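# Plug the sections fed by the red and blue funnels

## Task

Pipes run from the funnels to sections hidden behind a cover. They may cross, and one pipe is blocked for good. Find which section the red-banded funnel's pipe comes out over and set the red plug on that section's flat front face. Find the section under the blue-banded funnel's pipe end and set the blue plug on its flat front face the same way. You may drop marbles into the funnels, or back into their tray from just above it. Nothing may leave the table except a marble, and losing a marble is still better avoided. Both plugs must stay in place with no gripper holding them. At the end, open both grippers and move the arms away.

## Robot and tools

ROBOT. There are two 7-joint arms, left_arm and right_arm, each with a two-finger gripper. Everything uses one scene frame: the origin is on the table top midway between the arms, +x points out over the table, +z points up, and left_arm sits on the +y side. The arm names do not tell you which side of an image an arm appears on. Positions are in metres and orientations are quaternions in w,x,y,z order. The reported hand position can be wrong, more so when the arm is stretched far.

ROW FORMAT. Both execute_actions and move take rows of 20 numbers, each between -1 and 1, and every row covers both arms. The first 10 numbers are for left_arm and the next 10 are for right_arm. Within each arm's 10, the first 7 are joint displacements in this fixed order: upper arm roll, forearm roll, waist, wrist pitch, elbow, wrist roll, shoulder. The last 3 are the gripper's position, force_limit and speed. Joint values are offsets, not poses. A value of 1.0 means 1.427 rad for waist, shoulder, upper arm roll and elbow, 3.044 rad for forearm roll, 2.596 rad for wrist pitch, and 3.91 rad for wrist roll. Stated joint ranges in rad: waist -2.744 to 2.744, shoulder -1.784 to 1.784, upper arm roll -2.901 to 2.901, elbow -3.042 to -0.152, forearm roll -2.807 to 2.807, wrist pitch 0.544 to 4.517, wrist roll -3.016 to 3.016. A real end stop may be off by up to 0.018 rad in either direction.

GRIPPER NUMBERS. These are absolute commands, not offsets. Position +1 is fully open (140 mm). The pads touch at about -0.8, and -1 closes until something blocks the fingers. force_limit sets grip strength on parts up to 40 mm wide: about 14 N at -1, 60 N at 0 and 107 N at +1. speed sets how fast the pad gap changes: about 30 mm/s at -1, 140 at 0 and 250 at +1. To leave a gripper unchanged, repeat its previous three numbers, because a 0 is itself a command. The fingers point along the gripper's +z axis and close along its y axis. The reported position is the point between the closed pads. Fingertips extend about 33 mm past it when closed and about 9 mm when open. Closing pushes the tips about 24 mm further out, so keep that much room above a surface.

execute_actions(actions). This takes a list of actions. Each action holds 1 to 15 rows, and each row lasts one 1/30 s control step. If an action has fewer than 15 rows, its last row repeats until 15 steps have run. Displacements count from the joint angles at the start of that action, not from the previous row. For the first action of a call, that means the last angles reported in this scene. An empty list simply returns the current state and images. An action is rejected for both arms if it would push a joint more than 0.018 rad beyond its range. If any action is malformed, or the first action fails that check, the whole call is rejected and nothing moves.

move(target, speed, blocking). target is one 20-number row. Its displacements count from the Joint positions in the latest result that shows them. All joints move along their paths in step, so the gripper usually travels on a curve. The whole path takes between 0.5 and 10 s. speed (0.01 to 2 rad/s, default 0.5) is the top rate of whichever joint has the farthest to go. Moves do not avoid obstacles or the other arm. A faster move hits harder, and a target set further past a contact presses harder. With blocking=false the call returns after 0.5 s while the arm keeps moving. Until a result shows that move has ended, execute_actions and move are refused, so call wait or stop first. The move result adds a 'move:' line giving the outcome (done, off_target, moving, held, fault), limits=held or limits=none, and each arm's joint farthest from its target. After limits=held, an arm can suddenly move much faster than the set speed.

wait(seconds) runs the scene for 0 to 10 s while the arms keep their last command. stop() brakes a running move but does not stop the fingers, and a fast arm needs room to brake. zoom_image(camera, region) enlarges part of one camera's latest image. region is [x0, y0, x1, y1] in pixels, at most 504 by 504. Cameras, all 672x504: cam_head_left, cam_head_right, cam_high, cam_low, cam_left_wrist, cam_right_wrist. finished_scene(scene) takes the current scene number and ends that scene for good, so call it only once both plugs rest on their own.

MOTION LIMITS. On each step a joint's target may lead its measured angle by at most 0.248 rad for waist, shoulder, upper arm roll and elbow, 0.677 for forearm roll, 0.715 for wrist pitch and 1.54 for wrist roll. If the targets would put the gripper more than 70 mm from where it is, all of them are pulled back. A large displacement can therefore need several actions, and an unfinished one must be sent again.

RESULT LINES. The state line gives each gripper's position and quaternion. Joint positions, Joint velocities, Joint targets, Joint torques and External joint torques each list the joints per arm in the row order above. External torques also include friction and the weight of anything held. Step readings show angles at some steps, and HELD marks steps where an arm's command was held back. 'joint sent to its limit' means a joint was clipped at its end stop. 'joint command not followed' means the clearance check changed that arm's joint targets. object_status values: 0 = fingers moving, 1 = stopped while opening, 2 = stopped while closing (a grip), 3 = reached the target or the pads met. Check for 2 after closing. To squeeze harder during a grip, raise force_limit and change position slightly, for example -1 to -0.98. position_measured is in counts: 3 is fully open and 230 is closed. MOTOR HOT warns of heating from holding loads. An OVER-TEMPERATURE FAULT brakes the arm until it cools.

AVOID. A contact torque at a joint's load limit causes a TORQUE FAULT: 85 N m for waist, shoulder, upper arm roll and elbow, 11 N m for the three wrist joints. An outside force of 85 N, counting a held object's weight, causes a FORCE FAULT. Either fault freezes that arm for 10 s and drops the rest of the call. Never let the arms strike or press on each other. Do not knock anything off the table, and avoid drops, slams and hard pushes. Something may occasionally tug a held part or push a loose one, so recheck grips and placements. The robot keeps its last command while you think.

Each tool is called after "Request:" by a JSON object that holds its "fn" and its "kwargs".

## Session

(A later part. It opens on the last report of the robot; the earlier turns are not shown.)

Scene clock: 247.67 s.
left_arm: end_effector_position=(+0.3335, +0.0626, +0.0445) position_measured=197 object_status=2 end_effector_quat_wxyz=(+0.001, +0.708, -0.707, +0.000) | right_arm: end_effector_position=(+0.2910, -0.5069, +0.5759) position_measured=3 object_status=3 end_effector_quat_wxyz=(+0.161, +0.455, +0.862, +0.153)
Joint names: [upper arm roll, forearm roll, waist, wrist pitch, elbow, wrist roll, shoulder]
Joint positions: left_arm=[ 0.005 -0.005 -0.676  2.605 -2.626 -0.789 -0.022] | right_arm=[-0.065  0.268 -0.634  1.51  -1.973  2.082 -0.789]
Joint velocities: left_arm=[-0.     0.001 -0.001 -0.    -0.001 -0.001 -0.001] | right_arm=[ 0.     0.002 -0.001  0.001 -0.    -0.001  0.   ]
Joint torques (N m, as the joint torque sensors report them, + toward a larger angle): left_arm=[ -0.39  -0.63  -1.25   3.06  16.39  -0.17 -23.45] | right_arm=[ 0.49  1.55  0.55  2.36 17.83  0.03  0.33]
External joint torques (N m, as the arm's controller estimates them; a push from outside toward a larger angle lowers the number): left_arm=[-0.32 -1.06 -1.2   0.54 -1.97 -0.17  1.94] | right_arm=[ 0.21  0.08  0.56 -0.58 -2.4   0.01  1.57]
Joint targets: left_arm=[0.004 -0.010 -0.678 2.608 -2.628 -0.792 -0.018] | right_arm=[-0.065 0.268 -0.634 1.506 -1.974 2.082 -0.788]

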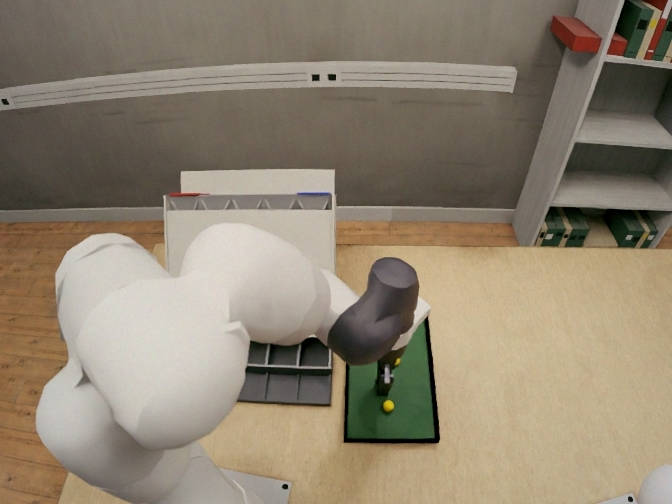

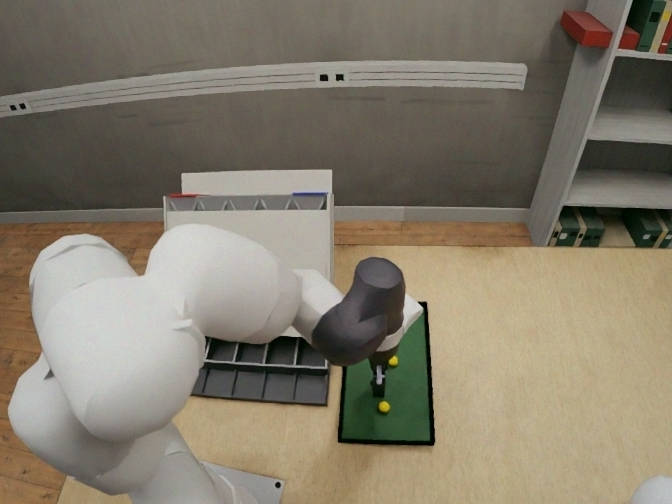

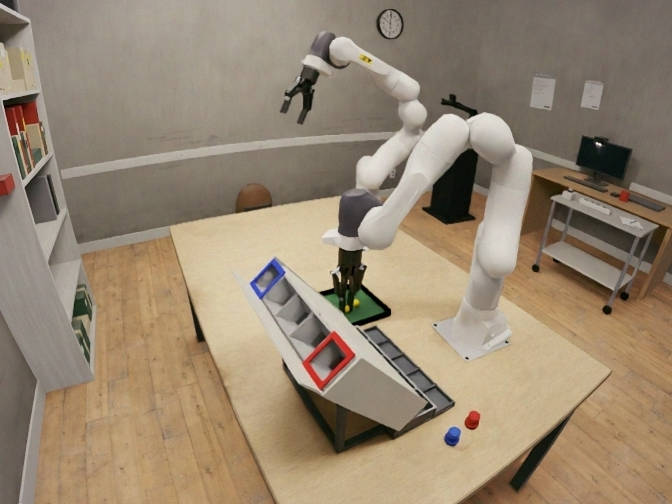

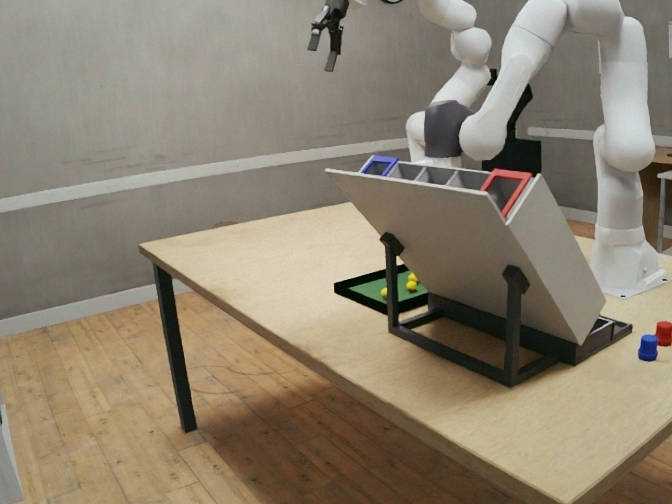

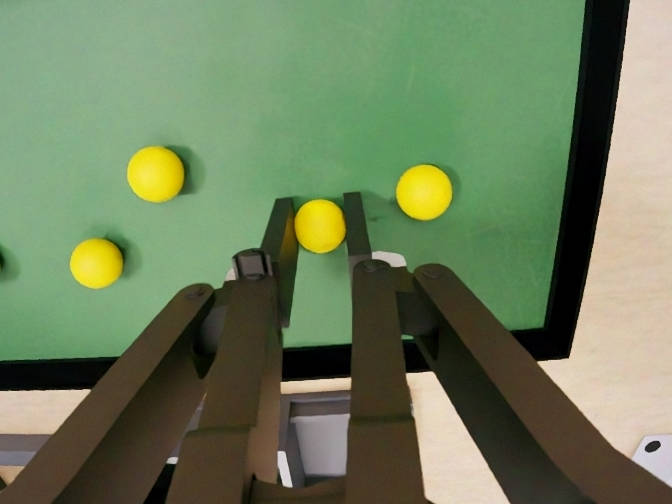

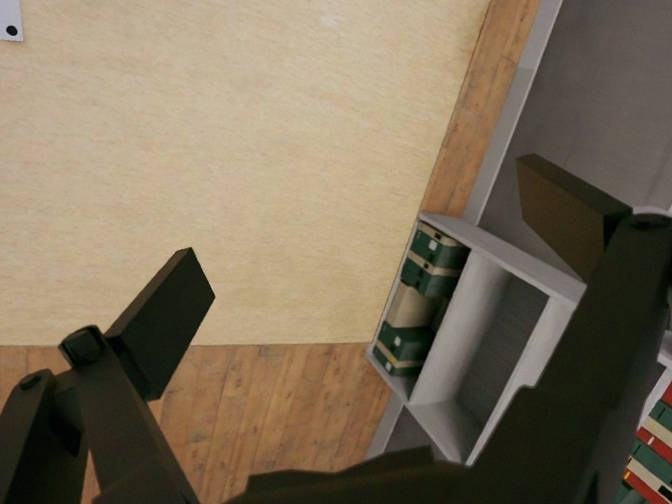

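Request:
{"fn": "execute_actions", "kwargs": {"actions": [[[0,-0.0013,0.0005,-0.0076,0.0069,-0.0042,-0.0072,-1,-0.3,-0.4,0,0,0,-0.0015,-0.0007,0,0.0007,1,0,0],[0,-0.0013,0.0011,-0.0158,0.0119,-0.0084,-0.0115,-1,-0.3,-0.4,0,0,0,-0.0015,-0.0007,0,0.0007,1,0,0],[0,-0.0013,0.0021,-0.0265,0.019,-0.0142,-0.0169,-1,-0.3,-0.4,0,0,0,-0.0015,-0.0007,0,0.0007,1,0,0],[0,-0.0013,0.0035,-0.0395,0.0285,-0.0217,-0.0233,-1,-0.3,-0.4,0,0,0,-0.0015,-0.0007,0,0.0007,1,0,0],[0,-0.0013,0.0061,-0.0542,0.0404,-0.0307,-0.0307,-1,-0.3,-0.4,0,0,0,-0.0015,-0.0007,0,0.0007,1,0,0],[0,-0.0013,0.0103,-0.0706,0.0549,-0.0409,-0.0389,-1,-0.3,-0.4,0,0,0,-0.0015,-0.0007,0,0.0007,1,0,0],[0,-0.0013,0.0164,-0.0881,0.0717,-0.0521,-0.0477,-1,-0.3,-0.4,0,0,0,-0.0015,-0.0007,0,0.0007,1,0,0],[0,-0.0013,0.0245,-0.1064,0.0907,-0.0641,-0.0569,-1,-0.3,-0.4,0,0,0,-0.0015,-0.0007,0,0.0007,1,0,0],[0,-0.0013,0.0347,-0.1251,0.1116,-0.0763,-0.0665,-1,-0.3,-0.4,0,0,0,-0.0015,-0.0007,0,0.0007,1,0,0],[0,-0.0013,0.047,-0.1437,0.1339,-0.0886,-0.0763,-1,-0.3,-0.4,0,0,0,-0.0015,-0.0007,0,0.0007,1,0,0],[0,-0.0013,0.0613,-0.1618,0.1572,-0.1004,-0.086,-1,-0.3,-0.4,0,0,0,-0.0015,-0.0007,0,0.0007,1,0,0],[0,-0.0013,0.0775,-0.1789,0.1811,-0.1116,-0.0956,-1,-0.3,-0.4,0,0,0,-0.0015,-0.0007,0,0.0007,1,0,0],[0,-0.0013,0.0953,-0.1947,0.2051,-0.1217,-0.1047,-1,-0.3,-0.4,0,0,0,-0.0015,-0.0007,0,0.0007,1,0,0],[0,-0.0013,0.1143,-0.2088,0.229,-0.1305,-0.1134,-1,-0.3,-0.4,0,0,0,-0.0015,-0.0007,0,0.0007,1,0,0],[0,-0.0013,0.1342,-0.2216,0.2529,-0.1386,-0.1213,-1,-0.3,-0.4,0,0,0,-0.0015,-0.0007,0,0.0007,1,0,0]],[[0,-0.0013,0.0644,-0.0811,0.0781,-0.0779,-0.027,-1,-0.3,-0.4,0,0,0,-0.0015,-0.0007,0,0.0007,1,0,0],[0,-0.0013,0.0848,-0.0928,0.1021,-0.086,-0.0332,-1,-0.3,-0.4,0,0,0,-0.0015,-0.0007,0,0.0007,1,0,0],[0,-0.0013,0.1052,-0.104,0.126,-0.0941,-0.0384,-1,-0.3,-0.4,0,0,0,-0.0015,-0.0007,0,0.0007,1,0,0],[0,-0.0013,0.1256,-0.1145,0.15,-0.1022,-0.0425,-1,-0.3,-0.4,0,0,0,-0.0015,-0.0007,0,0.0007,1,0,0],[0,-0.0013,0.146,-0.1243,0.1739,-0.1102,-0.0454,-1,-0.3,-0.4,0,0,0,-0.0015,-0.0007,0,0.0007,1,0,0],[0,-0.0013,0.1664,-0.1332,0.1979,-0.1183,-0.0468,-1,-0.3,-0.4,0,0,0,-0.0015,-0.0007,0,0.0007,1,0,0],[0,-0.0013,0.1868,-0.1414,0.2218,-0.1264,-0.0466,-1,-0.3,-0.4,0,0,0,-0.0015,-0.0007,0,0.0007,1,0,0],[0,-0.0013,0.2072,-0.1488,0.2457,-0.1345,-0.0452,-1,-0.3,-0.4,0,0,0,-0.0015,-0.0007,0,0.0007,1,0,0],[0,-0.0013,0.2276,-0.1555,0.269,-0.1426,-0.0424,-1,-0.3,-0.4,0,0,0,-0.0015,-0.0007,0,0.0007,1,0,0],[0,-0.0013,0.248,-0.1608,0.2913,-0.1499,-0.0384,-1,-0.3,-0.4,0,0,0,-0.0015,-0.0007,0,0.0007,1,0,0],[0,-0.0013,0.2684,-0.1639,0.3122,-0.1556,-0.034,-1,-0.3,-0.4,0,0,0,-0.0015,-0.0007,0,0.0007,1,0,0],[0,-0.0013,0.2888,-0.1647,0.3312,-0.1595,-0.0285,-1,-0.3,-0.4,0,0,0,-0.0015,-0.0007,0,0.0007,1,0,0],[0,-0.0013,0.3092,-0.1631,0.348,-0.1618,-0.0221,-1,-0.3,-0.4,0,0,0,-0.0015,-0.0007,0,0.0007,1,0,0],[0,-0.0013,0.3295,-0.1593,0.3625,-0.1624,-0.0148,-1,-0.3,-0.4,0,0,0,-0.0015,-0.0007,0,0.0007,1,0,0],[0,-0.0013,0.3494,-0.1529,0.3745,-0.1615,-0.0068,-1,-0.3,-0.4,0,0,0,-0.0015,-0.0007,0,0.0007,1,0,0]],[[0,-0.0013,0.0648,0.0015,0.0405,-0.0453,0.0267,-1,-0.3,-0.4,0,0,0,-0.0015,-0.0007,0,0.0007,1,0,0],[0,-0.0013,0.0826,0.0107,0.0477,-0.0421,0.0357,-1,-0.3,-0.4,0,0,0,-0.0015,-0.0007,0,0.0007,1,0,0],[0,-0.0013,0.0988,0.0201,0.0526,-0.0383,0.045,-1,-0.3,-0.4,0,0,0,-0.0015,-0.0007,0,0.0007,1,0,0],[0,-0.0013,0.1131,0.0297,0.0557,-0.0341,0.0543,-1,-0.3,-0.4,0,0,0,-0.0015,-0.0007,0,0.0007,1,0,0],[0,-0.0013,0.1254,0.039,0.0573,-0.03,0.0635,-1,-0.3,-0.4,0,0,0,-0.0015,-0.0007,0,0.0007,1,0,0],[0,-0.0013,0.1356,0.0476,0.0579,-0.0262,0.0724,-1,-0.3,-0.4,0,0,0,-0.0015,-0.0007,0,0.0007,1,0,0],[0,-0.0013,0.1437,0.0549,0.058,-0.0232,0.0809,-1,-0.3,-0.4,0,0,0,-0.0015,-0.0007,0,0.0007,1,0,0],[0,-0.0013,0.1498,0.0606,0.058,-0.0211,0.0888,-1,-0.3,-0.4,0,0,0,-0.0015,-0.0007,0,0.0007,1,0,0],[0,-0.0013,0.154,0.0643,0.058,-0.0204,0.0959,-1,-0.3,-0.4,0,0,0,-0.0015,-0.0007,0,0.0007,1,0,0],[0,-0.0013,0.1566,0.0664,0.058,-0.0204,0.1022,-1,-0.3,-0.4,0,0,0,-0.0015,-0.0007,0,0.0007,1,0,0],[0,-0.0013,0.158,0.0677,0.058,-0.0204,0.1075,-1,-0.3,-0.4,0,0,0,-0.0015,-0.0007,0,0.0007,1,0,0],[0,-0.0013,0.1585,0.0681,0.058,-0.0204,0.1117,-1,-0.3,-0.4,0,0,0,-0.0015,-0.0007,0,0.0007,1,0,0],[0,-0.0013,0.1586,0.0678,0.058,-0.0204,0.1148,-1,-0.3,-0.4,0,0,0,-0.0015,-0.0007,0,0.0007,1,0,0],[0,-0.0013,0.1586,0.0668,0.058,-0.0204,0.1166,-1,-0.3,-0.4,0,0,0,-0.0015,-0.0007,0,0.0007,1,0,0],[0,-0.0013,0.1586,0.0605,0.058,-0.0204,0.1173,-1,-0.3,-0.4,0,0,0,-0.0015,-0.0007,0,0.0007,1,0,0]]]}}

Scene clock: 369.17 s.
left_arm: end_effector_position=(+0.6514, +0.3663, +0.3712) position_measured=197 object_status=2 end_effector_quat_wxyz=(+0.003, +0.994, +0.001, +0.109) | right_arm: end_effector_position=(+0.2910, -0.5069, +0.5758) position_measured=3 object_status=3 end_effector_quat_wxyz=(+0.161, +0.455, +0.862, +0.153)
Joint names: [upper arm roll, forearm roll, waist, wrist pitch, elbow, wrist roll, shoulder]
Joint positions: left_arm=[ 0.004 -0.006  0.114  1.97  -1.782 -1.573 -0.03 ] | right_arm=[-0.065  0.268 -0.634  1.51  -1.973  2.082 -0.789]
Joint velocities: left_arm=[-0.011  0.     0.017 -0.002 -0.044 -0.011  0.176] | right_arm=[-0.    -0.002  0.     0.     0.001  0.    -0.   ]
Joint torques (N m, as the joint torque sensors report them, + toward a larger angle): left_arm=[ -1.54   0.03  -0.04   6.82  32.74  -0.16 -40.64] | right_arm=[ 0.51  1.5   0.36  2.33 18.02  0.02  0.24]
External joint torques (N m, as the arm's controller estimates them; a push from outside toward a larger angle lowers the number): left_arm=[-0.52 -0.8   0.95  3.64  5.14 -0.16 -3.58] | right_arm=[ 0.23  0.03  0.37 -0.61 -2.35  0.    1.75]
External joint torques at the end of the 1st action: left_arm=[-1.02 -0.81  2.05 -0.52  2.52 -0.42 -2.39] | right_arm=[ 0.08  0.02  0.45 -0.59 -2.18  0.05  1.62]
External joint torques at the end of the 2nd action: left_arm=[-0.94 -0.69  2.5  -0.4   2.13 -0.36  1.42] | right_arm=[ 0.31  0.06  0.51 -0.56 -2.31  0.04  1.79]
Joint targets: left_arm=[0.000 -0.010 0.116 1.994 -1.770 -1.580 -0.033] | right_arm=[-0.065 0.268 -0.634 1.506 -1.974 2.082 -0.788]
Step readings (joint positions; steps 1 to 15: 1st action; 16 to 30: 2nd action; 31 to 45: 3rd action):
0: left_arm=[0.005 -0.005 -0.676 2.605 -2.626 -0.789 -0.022] | right_arm=[-0.065 0.268 -0.634 1.510 -1.973 2.082 -0.789]
1: left_arm=[0.005 -0.005 -0.676 2.602 -2.625 -0.790 -0.023] | right_arm=[-0.065 0.268 -0.634 1.510 -1.973 2.082 -0.789]
2: left_arm=[0.005 -0.005 -0.676 2.595 -2.622 -0.792 -0.026] | right_arm=[-0.065 0.268 -0.634 1.510 -1.973 2.082 -0.789]
4: left_arm=[0.005 -0.005 -0.675 2.571 -2.610 -0.804 -0.035] | right_arm=[-0.065 0.268 -0.634 1.510 -1.973 2.082 -0.789]
8: left_arm=[0.003 -0.005 -0.661 2.472 -2.550 -0.863 -0.070] | right_arm=[-0.065 0.268 -0.634 1.510 -1.973 2.082 -0.789]
15: left_arm=[0.000 -0.005 -0.544 2.209 -2.341 -1.057 -0.162] | right_arm=[-0.065 0.268 -0.634 1.510 -1.973 2.082 -0.789]
16: left_arm=[-0.001 -0.005 -0.517 2.172 -2.306 -1.088 -0.174] | right_arm=[-0.065 0.268 -0.634 1.510 -1.973 2.082 -0.789]
17: left_arm=[-0.001 -0.005 -0.489 2.137 -2.271 -1.119 -0.184] | right_arm=[-0.065 0.268 -0.634 1.510 -1.973 2.082 -0.789]
19: left_arm=[-0.001 -0.006 -0.431 2.069 -2.201 -1.181 -0.202] | right_arm=[-0.065 0.268 -0.634 1.510 -1.973 2.082 -0.789]
23: left_arm=[-0.000 -0.006 -0.314 1.952 -2.064 -1.306 -0.222] | right_arm=[-0.065 0.268 -0.634 1.510 -1.973 2.082 -0.789]
30: left_arm=[0.000 -0.006 -0.110 1.837 -1.853 -1.500 -0.200] | right_arm=[-0.065 0.268 -0.634 1.510 -1.973 2.082 -0.789]
31: left_arm=[0.000 -0.006 -0.082 1.837 -1.833 -1.518 -0.191] | right_arm=[-0.065 0.268 -0.634 1.510 -1.973 2.082 -0.789]
32: left_arm=[0.000 -0.006 -0.054 1.842 -1.816 -1.533 -0.182] | right_arm=[-0.065 0.268 -0.634 1.510 -1.973 2.082 -0.789]
34: left_arm=[0.001 -0.006 -0.002 1.861 -1.792 -1.554 -0.159] | right_arm=[-0.065 0.268 -0.634 1.510 -1.973 2.082 -0.789]
38: left_arm=[0.004 -0.006 0.074 1.921 -1.774 -1.569 -0.106] | right_arm=[-0.065 0.268 -0.634 1.510 -1.973 2.082 -0.789]
45: Joint positions above

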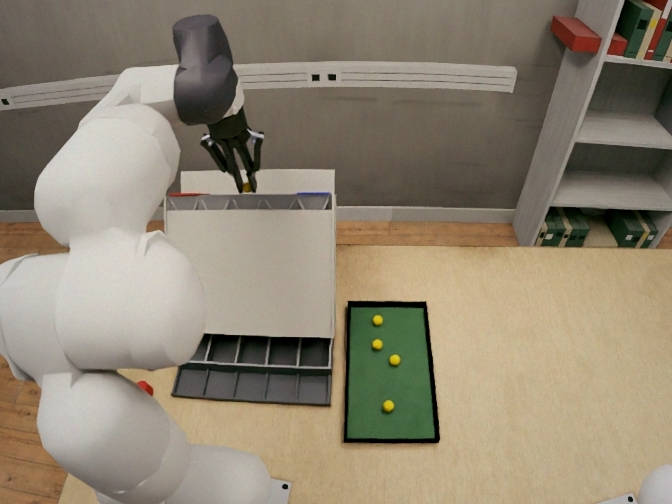

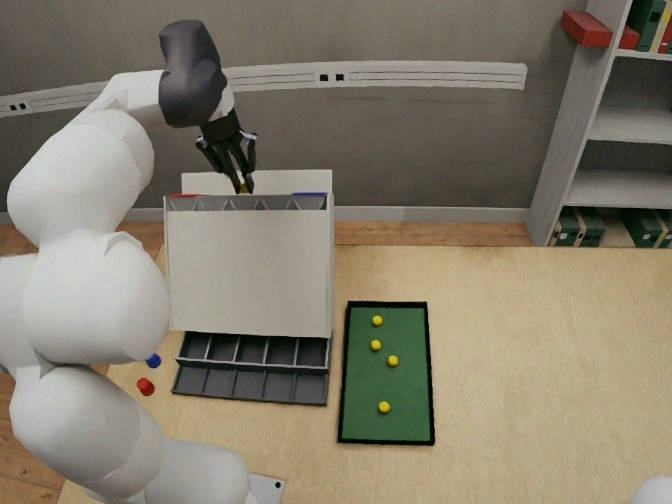

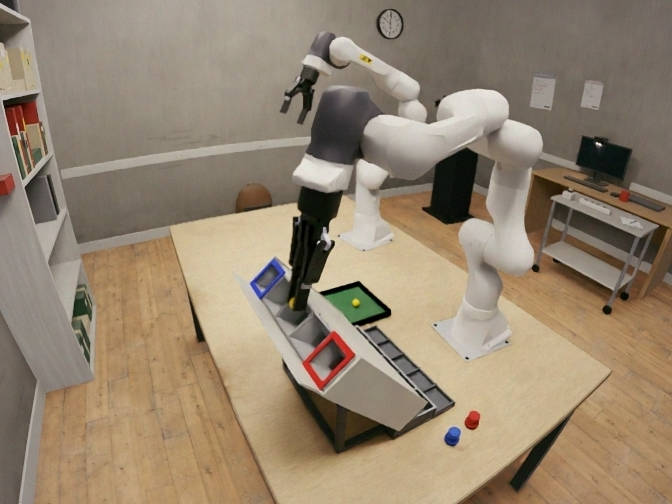

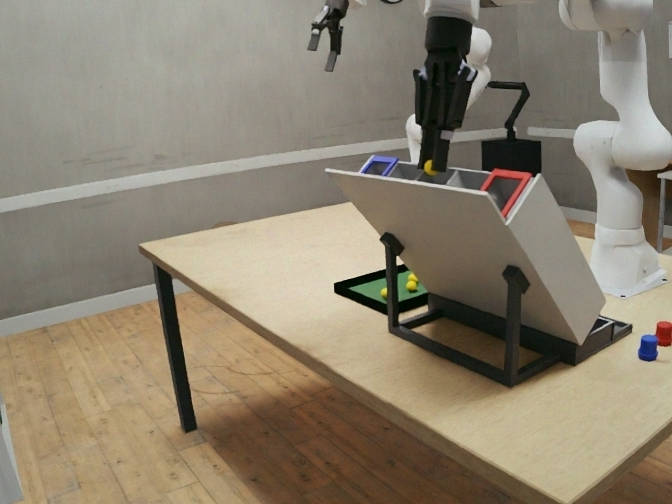

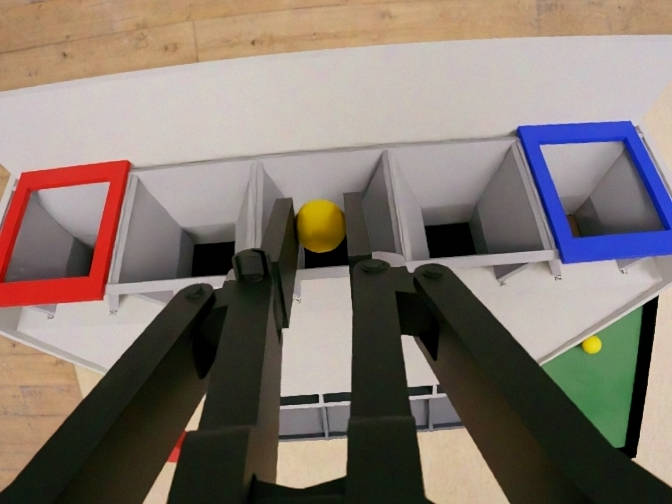

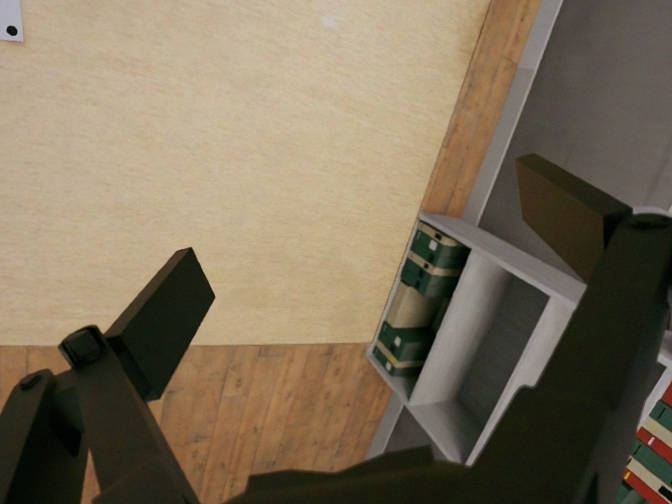

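Request:
{"fn": "execute_actions", "kwargs": {"actions": []}}

Request:
{"fn": "zoom_image", "kwargs": {"camera": "cam_left_wrist", "region": [380, 100, 672, 300]}}

Request:
{"fn": "zoom_image", "kwargs": {"camera": "cam_left_wrist", "region": [0, 130, 290, 330]}}

Scene clock: 373.33 s.
left_arm: end_effector_position=(+0.6603, +0.3647, +0.3812) position_measured=197 object_status=2 end_effector_quat_wxyz=(+0.004, +0.992, +0.001, +0.125) | right_arm: end_effector_position=(+0.2909, -0.5068, +0.5757) position_measured=3 object_status=3 end_effector_quat_wxyz=(+0.161, +0.455, +0.862, +0.153)
Joint names: [upper arm roll, forearm roll, waist, wrist pitch, elbow, wrist roll, shoulder]
Joint positions: left_arm=[ 0.001 -0.006  0.114  1.992 -1.772 -1.577 -0.031] | right_arm=[-0.065  0.268 -0.634  1.509 -1.973  2.082 -0.789]
Joint velocities: left_arm=[-0.001  0.     0.     0.    -0.    -0.001 -0.   ] | right_arm=[-0.001 -0.001  0.    -0.    -0.001 -0.001  0.   ]
Joint torques (N m, as the joint torque sensors report them, + toward a larger angle): left_arm=[ -0.94  -0.1    1.08   3.35  26.1   -0.3  -31.42] | right_arm=[ 0.37  1.5   0.81  2.38 18.07  0.05  0.37]
External joint torques (N m, as the arm's controller estimates them; a push from outside toward a larger angle lowers the number): left_arm=[-0.95 -0.96  1.04  0.31  1.26 -0.31  0.12] | right_arm=[ 0.11  0.04  0.82 -0.55 -2.19  0.03  1.7 ]
Joint targets: left_arm=[0.000 -0.010 0.116 1.994 -1.770 -1.580 -0.033] | right_arm=[-0.065 0.268 -0.634 1.506 -1.974 2.082 -0.788]

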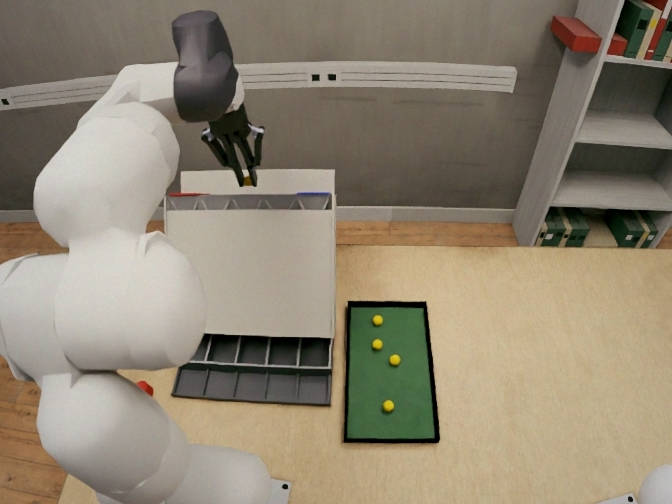

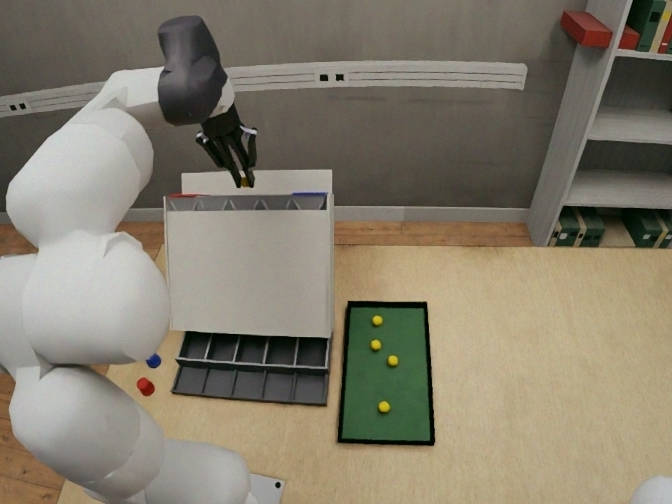

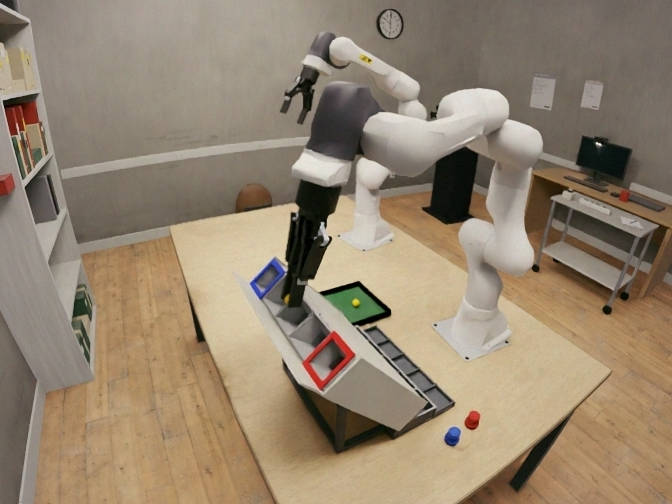

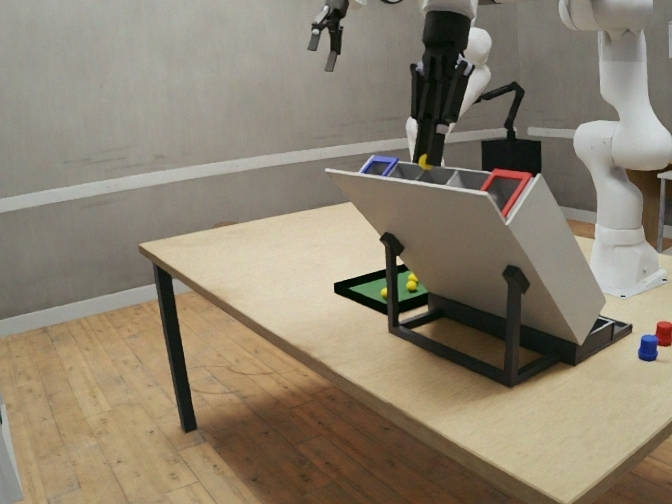

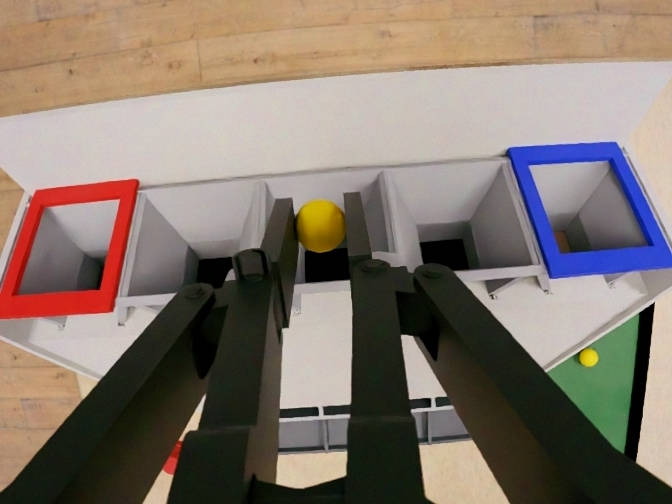

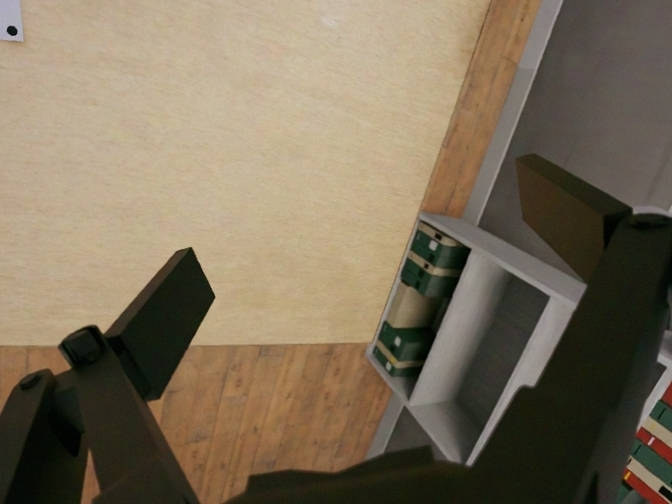

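Region (380, 100, 672, 300) of cam_left_wrist's 672x504 image, scaled by 1.726, with more detail than that image has; it fills the top 345 rows of this view, and the rest is white.

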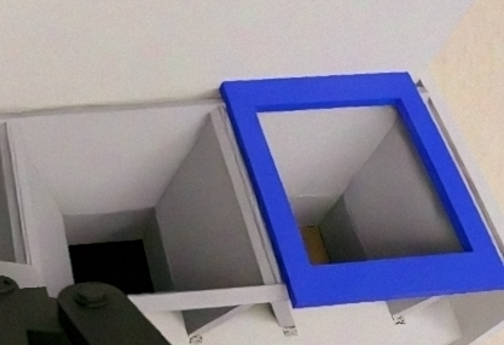

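Region (0, 130, 290, 330) of cam_left_wrist's 672x504 image, scaled by 1.738, with more detail than that image has; it fills the top 348 rows of this view, and the rest is white.

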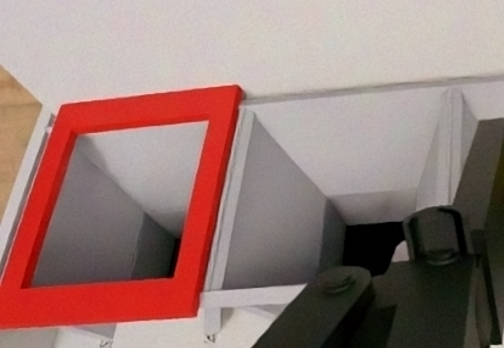

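Request:
{"fn": "execute_actions", "kwargs": {"actions": [[[0,-0.0013,-0.0016,0,0.001,-0.0008,-0.0042,-0.35,-0.3,0.5,0,0,0,-0.0012,-0.0007,0,0.0007,1,0,0],[0,-0.0013,-0.0035,-0.0051,0.0005,-0.0008,-0.0076,-0.35,-0.3,0.5,0,0,0,-0.0012,-0.0007,0,0.0007,1,0,0],[0,-0.0013,-0.0061,-0.0103,0,-0.0008,-0.0122,-0.35,-0.3,0.5,0,0,0,-0.0012,-0.0007,0,0.0007,1,0,0],[0,-0.0013,-0.0104,-0.0165,-0.0009,-0.0008,-0.0178,-0.35,-0.3,0.5,0,0,0,-0.0012,-0.0007,0,0.0007,1,0,0],[0,-0.0013,-0.0165,-0.0236,-0.002,-0.0008,-0.0243,-0.35,-0.3,0.5,0,0,0,-0.0012,-0.0007,0,0.0007,1,0,0],[0,-0.0013,-0.0246,-0.0309,-0.0033,-0.0008,-0.0315,-0.35,-0.3,0.5,0,0,0,-0.0012,-0.0007,0,0.0007,1,0,0],[0,-0.0013,-0.0349,-0.0376,-0.0057,-0.0008,-0.0391,-0.35,-0.3,0.5,0,0,0,-0.0012,-0.0007,0,0.0007,1,0,0],[0,-0.0013,-0.0473,-0.0432,-0.0095,-0.0008,-0.0471,-0.35,-0.3,0.5,0,0,0,-0.0012,-0.0007,0,0.0007,1,0,0],[0,-0.0013,-0.0617,-0.0476,-0.015,-0.0008,-0.055,-0.35,-0.3,0.5,0,0,0,-0.0012,-0.0007,0,0.0007,1,0,0],[0,-0.0013,-0.078,-0.0503,-0.0223,-0.0008,-0.0626,-0.35,-0.3,0.5,0,0,0,-0.0012,-0.0007,0,0.0007,1,0,0],[0,-0.0013,-0.0958,-0.0513,-0.0316,-0.0008,-0.0698,-0.35,-0.3,0.5,0,0,0,-0.0012,-0.0007,0,0.0007,1,0,0],[0,-0.0013,-0.115,-0.0504,-0.0427,-0.0008,-0.0763,-0.35,-0.3,0.5,0,0,0,-0.0012,-0.0007,0,0.0007,1,0,0],[0,-0.0013,-0.135,-0.0473,-0.0557,-0.0008,-0.0819,-0.35,-0.3,0.5,0,0,0,-0.0012,-0.0007,0,0.0007,1,0,0],[0,-0.0013,-0.1554,-0.0419,-0.0704,-0.0008,-0.0865,-0.35,-0.3,0.5,0,0,0,-0.0012,-0.0007,0,0.0007,1,0,0],[0,-0.0013,-0.1759,-0.0345,-0.0865,-0.0008,-0.0899,-0.35,-0.3,0.5,0,0,0,-0.0012,-0.0007,0,0.0007,1,0,0]],[[0,-0.0013,-0.0672,0.0132,-0.0529,0,-0.01,-0.35,-0.3,0.5,0,0,0,-0.0012,-0.0007,0,0.0007,1,0,0],[0,-0.0013,-0.0877,0.0228,-0.0709,0,-0.0101,-0.35,-0.3,0.5,0,0,0,-0.0012,-0.0007,0,0.0007,1,0,0],[0,-0.0013,-0.1082,0.0331,-0.0893,0,-0.0088,-0.35,-0.3,0.5,0,0,0,-0.0012,-0.0007,0,0.0007,1,0,0],[0,-0.0013,-0.1287,0.0438,-0.1078,0,-0.0059,-0.35,-0.3,0.5,0,0,0,-0.0012,-0.0007,0,0.0007,1,0,0],[0,-0.0013,-0.1492,0.0544,-0.1263,0,-0.0018,-0.35,-0.3,0.5,0,0,0,-0.0012,-0.0007,0,0.0007,1,0,0],[0,-0.0013,-0.1698,0.0653,-0.1448,0,0.003,-0.35,-0.3,0.5,0,0,0,-0.0012,-0.0007,0,0.0007,1,0,0],[0,-0.0013,-0.1903,0.0769,-0.1632,0,0.009,-0.35,-0.3,0.5,0,0,0,-0.0012,-0.0007,0,0.0007,1,0,0],[0,-0.0013,-0.2108,0.089,-0.1817,0,0.0162,-0.35,-0.3,0.5,0,0,0,-0.0012,-0.0007,0,0.0007,1,0,0],[0,-0.0013,-0.2313,0.1017,-0.2002,0,0.0244,-0.35,-0.3,0.5,0,0,0,-0.0012,-0.0007,0,0.0007,1,0,0],[0,-0.0013,-0.2518,0.1148,-0.2187,0,0.0337,-0.35,-0.3,0.5,0,0,0,-0.0012,-0.0007,0,0.0007,1,0,0],[0,-0.0013,-0.2718,0.1283,-0.2372,0,0.0438,-0.35,-0.3,0.5,0,0,0,-0.0012,-0.0007,0,0.0007,1,0,0],[0,-0.0013,-0.2909,0.1422,-0.2556,0,0.0547,-0.35,-0.3,0.5,0,0,0,-0.0012,-0.0007,0,0.0007,1,0,0],[0,-0.0013,-0.3088,0.1568,-0.2736,0,0.0661,-0.35,-0.3,0.5,0,0,0,-0.0012,-0.0007,0,0.0007,1,0,0],[0,-0.0013,-0.325,0.1714,-0.2909,0,0.078,-0.35,-0.3,0.5,0,0,0,-0.0012,-0.0007,0,0.0007,1,0,0],[0,-0.0013,-0.3395,0.1853,-0.307,0,0.0903,-0.35,-0.3,0.5,0,0,0,-0.0012,-0.0007,0,0.0007,1,0,0]],[[0,-0.0013,-0.0482,0.0745,-0.053,0,0.0405,-0.27,-0.3,0,0,0,0,-0.0012,-0.0007,0,0.0007,1,0,0],[0,-0.0013,-0.0584,0.0864,-0.066,0,0.0529,-0.27,-0.3,0,0,0,0,-0.0012,-0.0007,0,0.0007,1,0,0],[0,-0.0013,-0.0666,0.097,-0.0772,0,0.0651,-0.27,-0.3,0,0,0,0,-0.0012,-0.0007,0,0.0007,1,0,0],[0,-0.0013,-0.0727,0.1062,-0.0864,0,0.077,-0.27,-0.3,0,0,0,0,-0.0012,-0.0007,0,0.0007,1,0,0],[0,-0.0013,-0.0769,0.114,-0.0938,0,0.0885,-0.27,-0.3,0,0,0,0,-0.0012,-0.0007,0,0.0007,1,0,0],[0,-0.0013,-0.0795,0.1203,-0.0992,0,0.0994,-0.27,-0.3,0,0,0,0,-0.0012,-0.0007,0,0.0007,1,0,0],[0,-0.0013,-0.0809,0.1252,-0.1031,0,0.1095,-0.27,-0.3,0,0,0,0,-0.0012,-0.0007,0,0.0007,1,0,0],[0,-0.0013,-0.0815,0.1288,-0.1055,0,0.1187,-0.27,-0.3,0,0,0,0,-0.0012,-0.0007,0,0.0007,1,0,0],[0,-0.0013,-0.0815,0.1311,-0.1067,0,0.127,-0.27,-0.3,0,0,0,0,-0.0012,-0.0007,0,0.0007,1,0,0],[0,-0.0013,-0.0815,0.1324,-0.1072,0,0.1342,-0.27,-0.3,0,0,0,0,-0.0012,-0.0007,0,0.0007,1,0,0],[0,-0.0013,-0.0815,0.1327,-0.1072,0,0.1402,-0.27,-0.3,0,0,0,0,-0.0012,-0.0007,0,0.0007,1,0,0],[0,-0.0013,-0.0815,0.1325,-0.1072,0,0.1449,-0.27,-0.3,0,0,0,0,-0.0012,-0.0007,0,0.0007,1,0,0],[0,-0.0013,-0.0815,0.1323,-0.1072,0,0.1483,-0.27,-0.3,0,0,0,0,-0.0012,-0.0007,0,0.0007,1,0,0],[0,-0.0013,-0.0815,0.1316,-0.1072,0,0.1504,-0.27,-0.3,0,0,0,0,-0.0012,-0.0007,0,0.0007,1,0,0],[0,-0.0013,-0.0815,0.1247,-0.1072,0,0.1508,-0.27,-0.3,0,0,0,0,-0.0012,-0.0007,0,0.0007,1,0,0]]]}}

Scene clock: 494.83 s.
left_arm: end_effector_position=(+0.4054, +0.0309, +0.0482) position_measured=163 object_status=3 end_effector_quat_wxyz=(+0.001, +0.935, -0.354, -0.001) | right_arm: end_effector_position=(+0.2909, -0.5068, +0.5757) position_measured=3 object_status=3 end_effector_quat_wxyz=(+0.161, +0.455, +0.862, +0.153)
Joint names: [upper arm roll, forearm roll, waist, wrist pitch, elbow, wrist roll, shoulder]
Joint positions: left_arm=[ 0.002 -0.006 -0.615  2.527 -2.378 -1.577  0.149] | right_arm=[-0.065  0.268 -0.634  1.509 -1.973  2.082 -0.789]
Joint velocities: left_arm=[ 0.007 -0.001 -0.     0.068 -0.007 -0.001  0.111] | right_arm=[ 0.    -0.    -0.     0.001 -0.001 -0.     0.   ]
Joint torques (N m, as the joint torque sensors report them, + toward a larger angle): left_arm=[  0.68  -0.34  -0.59   3.1   18.85  -0.01 -33.2 ] | right_arm=[ 0.56  1.53  0.7   2.45 18.4   0.05  0.39]
External joint torques (N m, as the arm's controller estimates them; a push from outside toward a larger angle lowers the number): left_arm=[ 0.64 -0.86 -0.45  0.37 -1.93 -0.01  1.89] | right_arm=[ 0.34  0.07  0.74 -0.49 -1.85  0.03  1.7 ]
External joint torques at the end of the 1st action: left_arm=[-1.48 -0.76 -1.39  0.11 -1.39 -0.18 -2.37] | right_arm=[ 0.27  0.04  0.33 -0.51 -2.23  0.05  1.76]
External joint torques at the end of the 2nd action: left_arm=[-0.52 -0.97 -0.76  0.51 -2.51  0.05  1.27] | right_arm=[ 0.15  0.09  0.59 -0.51 -2.42  0.05  1.56]
Joint targets: left_arm=[0.004 -0.010 -0.618 2.541 -2.379 -1.577 0.156] | right_arm=[-0.065 0.268 -0.634 1.506 -1.974 2.082 -0.788]
Step readings (joint positions; steps 1 to 15: 1st action; 16 to 30: 2nd action; 31 to 45: 3rd action):
0: left_arm=[0.001 -0.006 0.114 1.992 -1.772 -1.577 -0.031] | right_arm=[-0.065 0.268 -0.634 1.509 -1.973 2.082 -0.789]
1: left_arm=[0.001 -0.006 0.114 1.992 -1.772 -1.577 -0.032] | right_arm=[-0.065 0.268 -0.634 1.509 -1.973 2.082 -0.789]
2: left_arm=[0.001 -0.006 0.114 1.990 -1.772 -1.577 -0.033] | right_arm=[-0.065 0.268 -0.634 1.509 -1.973 2.082 -0.789]
4: left_arm=[0.002 -0.006 0.110 1.980 -1.772 -1.577 -0.039] | right_arm=[-0.065 0.268 -0.634 1.509 -1.973 2.082 -0.789]
8: left_arm=[0.005 -0.006 0.081 1.938 -1.778 -1.577 -0.071] | right_arm=[-0.065 0.268 -0.634 1.509 -1.973 2.082 -0.789]
15: left_arm=[0.005 -0.006 -0.072 1.894 -1.848 -1.577 -0.149] | right_arm=[-0.065 0.268 -0.634 1.509 -1.973 2.082 -0.789]
16: left_arm=[0.005 -0.006 -0.102 1.900 -1.869 -1.577 -0.156] | right_arm=[-0.065 0.268 -0.634 1.509 -1.973 2.082 -0.789]
17: left_arm=[0.005 -0.006 -0.131 1.909 -1.891 -1.577 -0.161] | right_arm=[-0.065 0.268 -0.634 1.509 -1.973 2.082 -0.789]
19: left_arm=[0.005 -0.006 -0.190 1.936 -1.940 -1.577 -0.164] | right_arm=[-0.065 0.268 -0.634 1.509 -1.973 2.082 -0.789]
23: left_arm=[0.005 -0.006 -0.307 2.016 -2.045 -1.577 -0.147] | right_arm=[-0.065 0.268 -0.634 1.509 -1.973 2.082 -0.789]
30: left_arm=[0.004 -0.006 -0.501 2.218 -2.226 -1.577 -0.059] | right_arm=[-0.065 0.268 -0.634 1.509 -1.973 2.082 -0.789]
31: left_arm=[0.003 -0.006 -0.525 2.251 -2.250 -1.577 -0.041] | right_arm=[-0.065 0.268 -0.634 1.509 -1.973 2.082 -0.789]
32: left_arm=[0.001 -0.006 -0.545 2.284 -2.272 -1.577 -0.022] | right_arm=[-0.065 0.268 -0.634 1.509 -1.973 2.082 -0.789]
34: left_arm=[0.000 -0.006 -0.578 2.347 -2.311 -1.577 0.015] | right_arm=[-0.065 0.268 -0.634 1.509 -1.973 2.082 -0.789]
38: left_arm=[-0.000 -0.006 -0.610 2.448 -2.361 -1.577 0.082] | right_arm=[-0.065 0.268 -0.634 1.509 -1.973 2.082 -0.789]
45: Joint positions above

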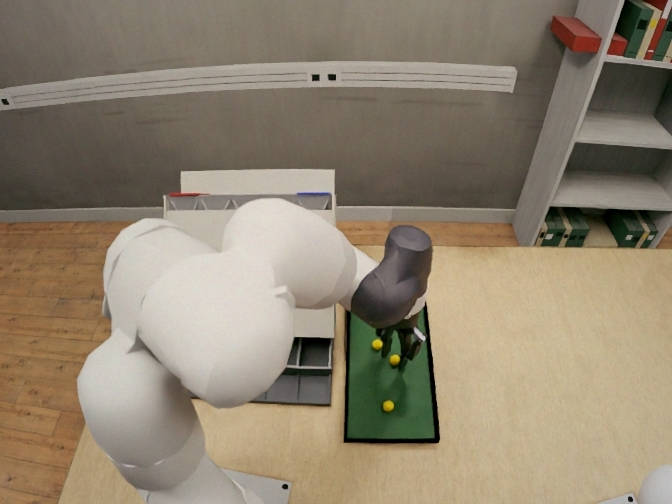

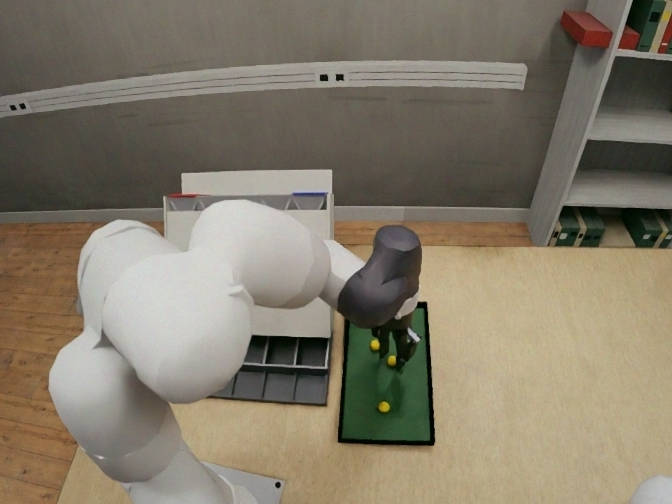

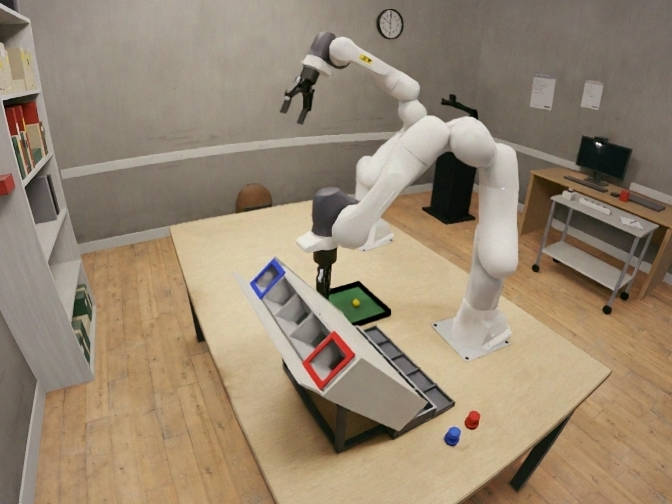

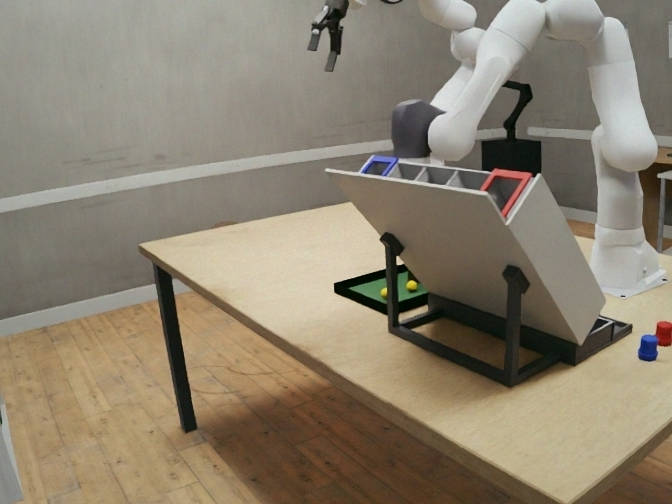

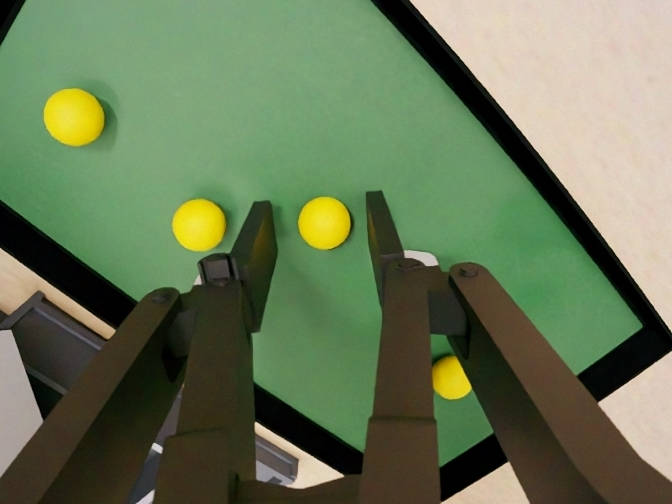

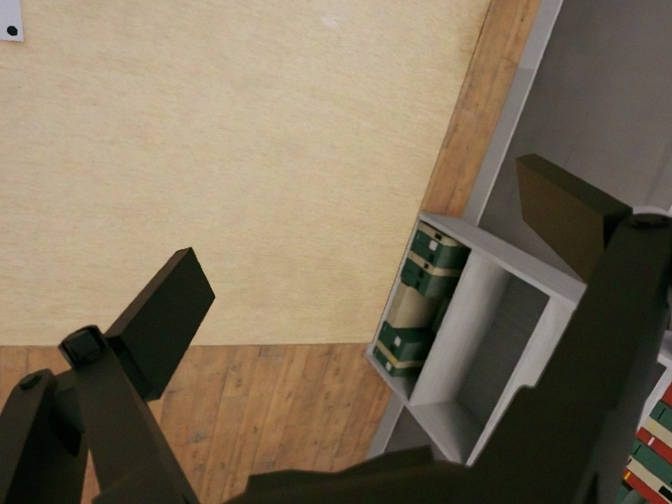

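Request:
{"fn": "execute_actions", "kwargs": {"actions": []}}

Scene clock: 516.63 s.
left_arm: end_effector_position=(+0.4074, +0.0296, +0.0466) position_measured=163 object_status=3 end_effector_quat_wxyz=(+0.003, +0.935, -0.353, +0.002) | right_arm: end_effector_position=(+0.2909, -0.5068, +0.5757) position_measured=3 object_status=3 end_effector_quat_wxyz=(+0.161, +0.455, +0.862, +0.153)
Joint names: [upper arm roll, forearm roll, waist, wrist pitch, elbow, wrist roll, shoulder]
Joint positions: left_arm=[ 0.003 -0.006 -0.615  2.539 -2.379 -1.577  0.155] | right_arm=[-0.065  0.268 -0.634  1.509 -1.973  2.082 -0.789]
Joint velocities: left_arm=[-0.001  0.001  0.    -0.    -0.     0.    -0.001] | right_arm=[ 0.002 -0.    -0.001  0.    -0.001 -0.001 -0.001]
Joint torques (N m, as the joint torque sensors report them, + toward a larger angle): left_arm=[  0.47  -0.38  -0.95   2.82  19.33  -0.01 -31.82] | right_arm=[ 0.32  1.48  0.66  2.46 17.97  0.06  0.45]
External joint torques (N m, as the arm's controller estimates them; a push from outside toward a larger angle lowers the number): left_arm=[ 0.33 -0.88 -0.93  0.28 -0.12 -0.01  0.64] | right_arm=[-0.05  0.01  0.64 -0.46 -2.24  0.04  1.7 ]
Joint targets: left_arm=[0.004 -0.010 -0.618 2.541 -2.379 -1.577 0.156] | right_arm=[-0.065 0.268 -0.634 1.506 -1.974 2.082 -0.788]

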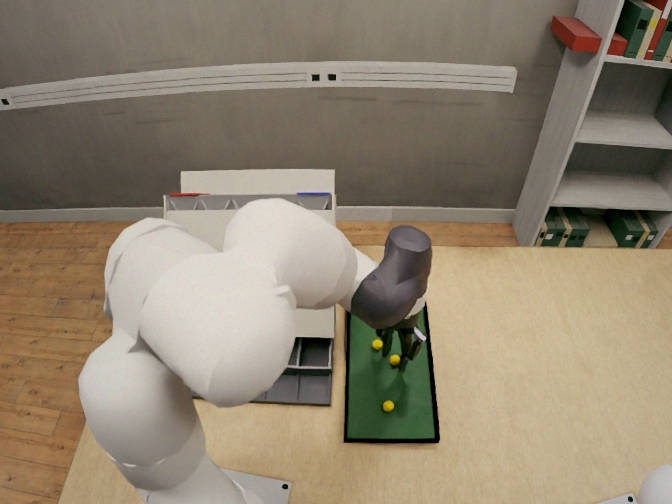

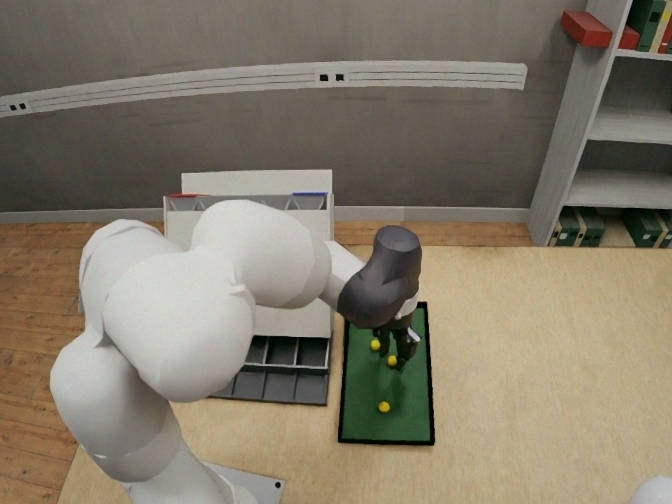

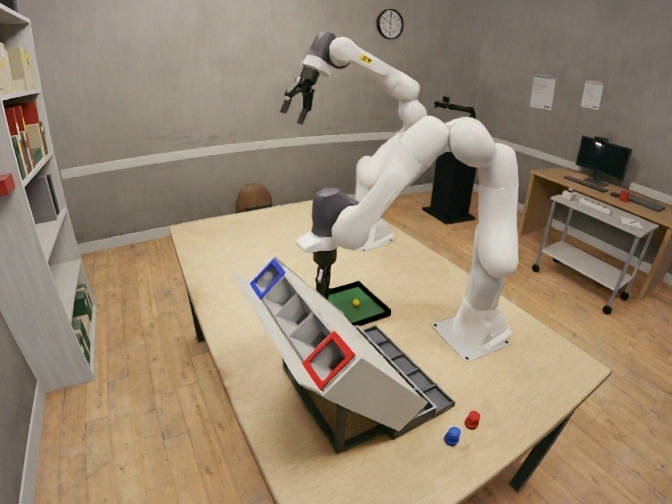

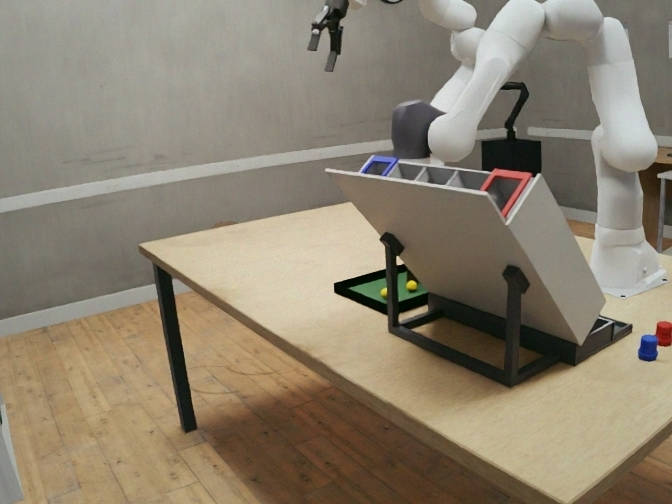

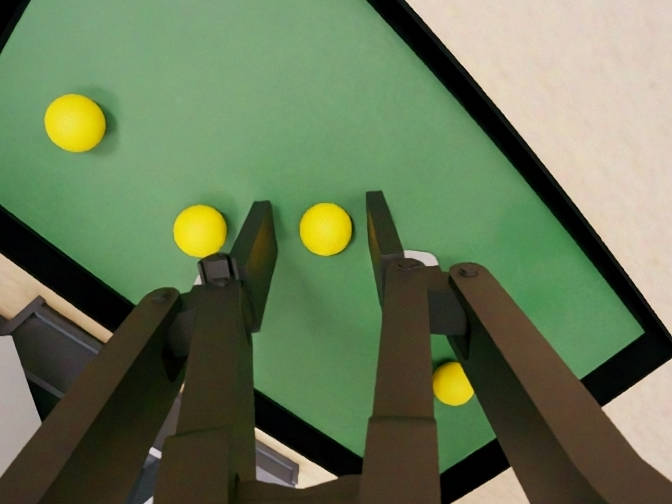

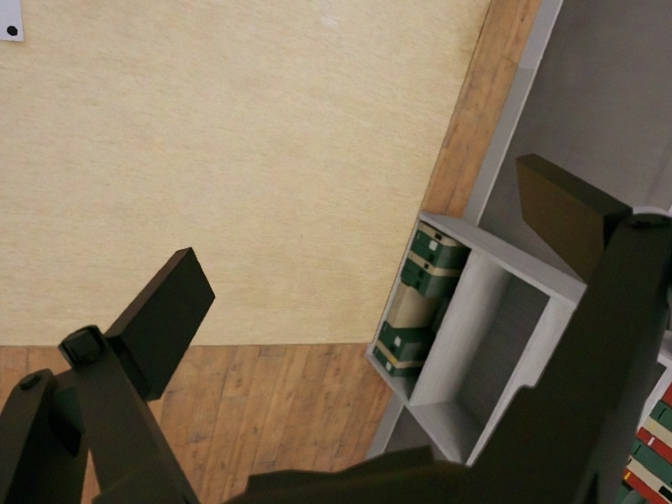

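Request:
{"fn": "zoom_image", "kwargs": {"camera": "cam_high", "region": [330, 300, 490, 460]}}

Request:
{"fn": "zoom_image", "kwargs": {"camera": "cam_head_right", "region": [130, 300, 350, 420]}}

Region (330, 300, 490, 460) of cam_high's 672x504 image, scaled by 3.150, with more detail than that image has.

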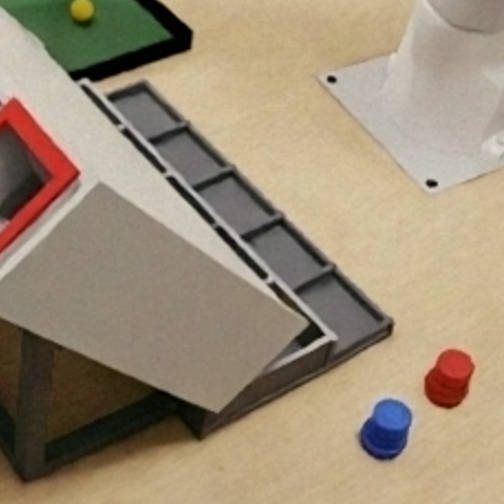

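Region (130, 300, 350, 420) of cam_head_right's 672x504 image, scaled by 2.291, with more detail than that image has; it fills the top 275 rows of this view, and the rest is white.

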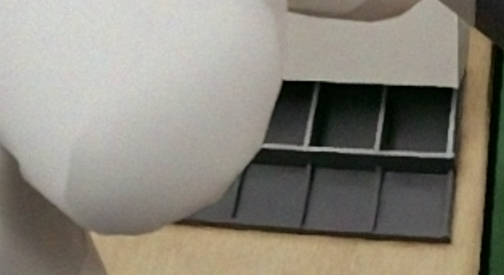

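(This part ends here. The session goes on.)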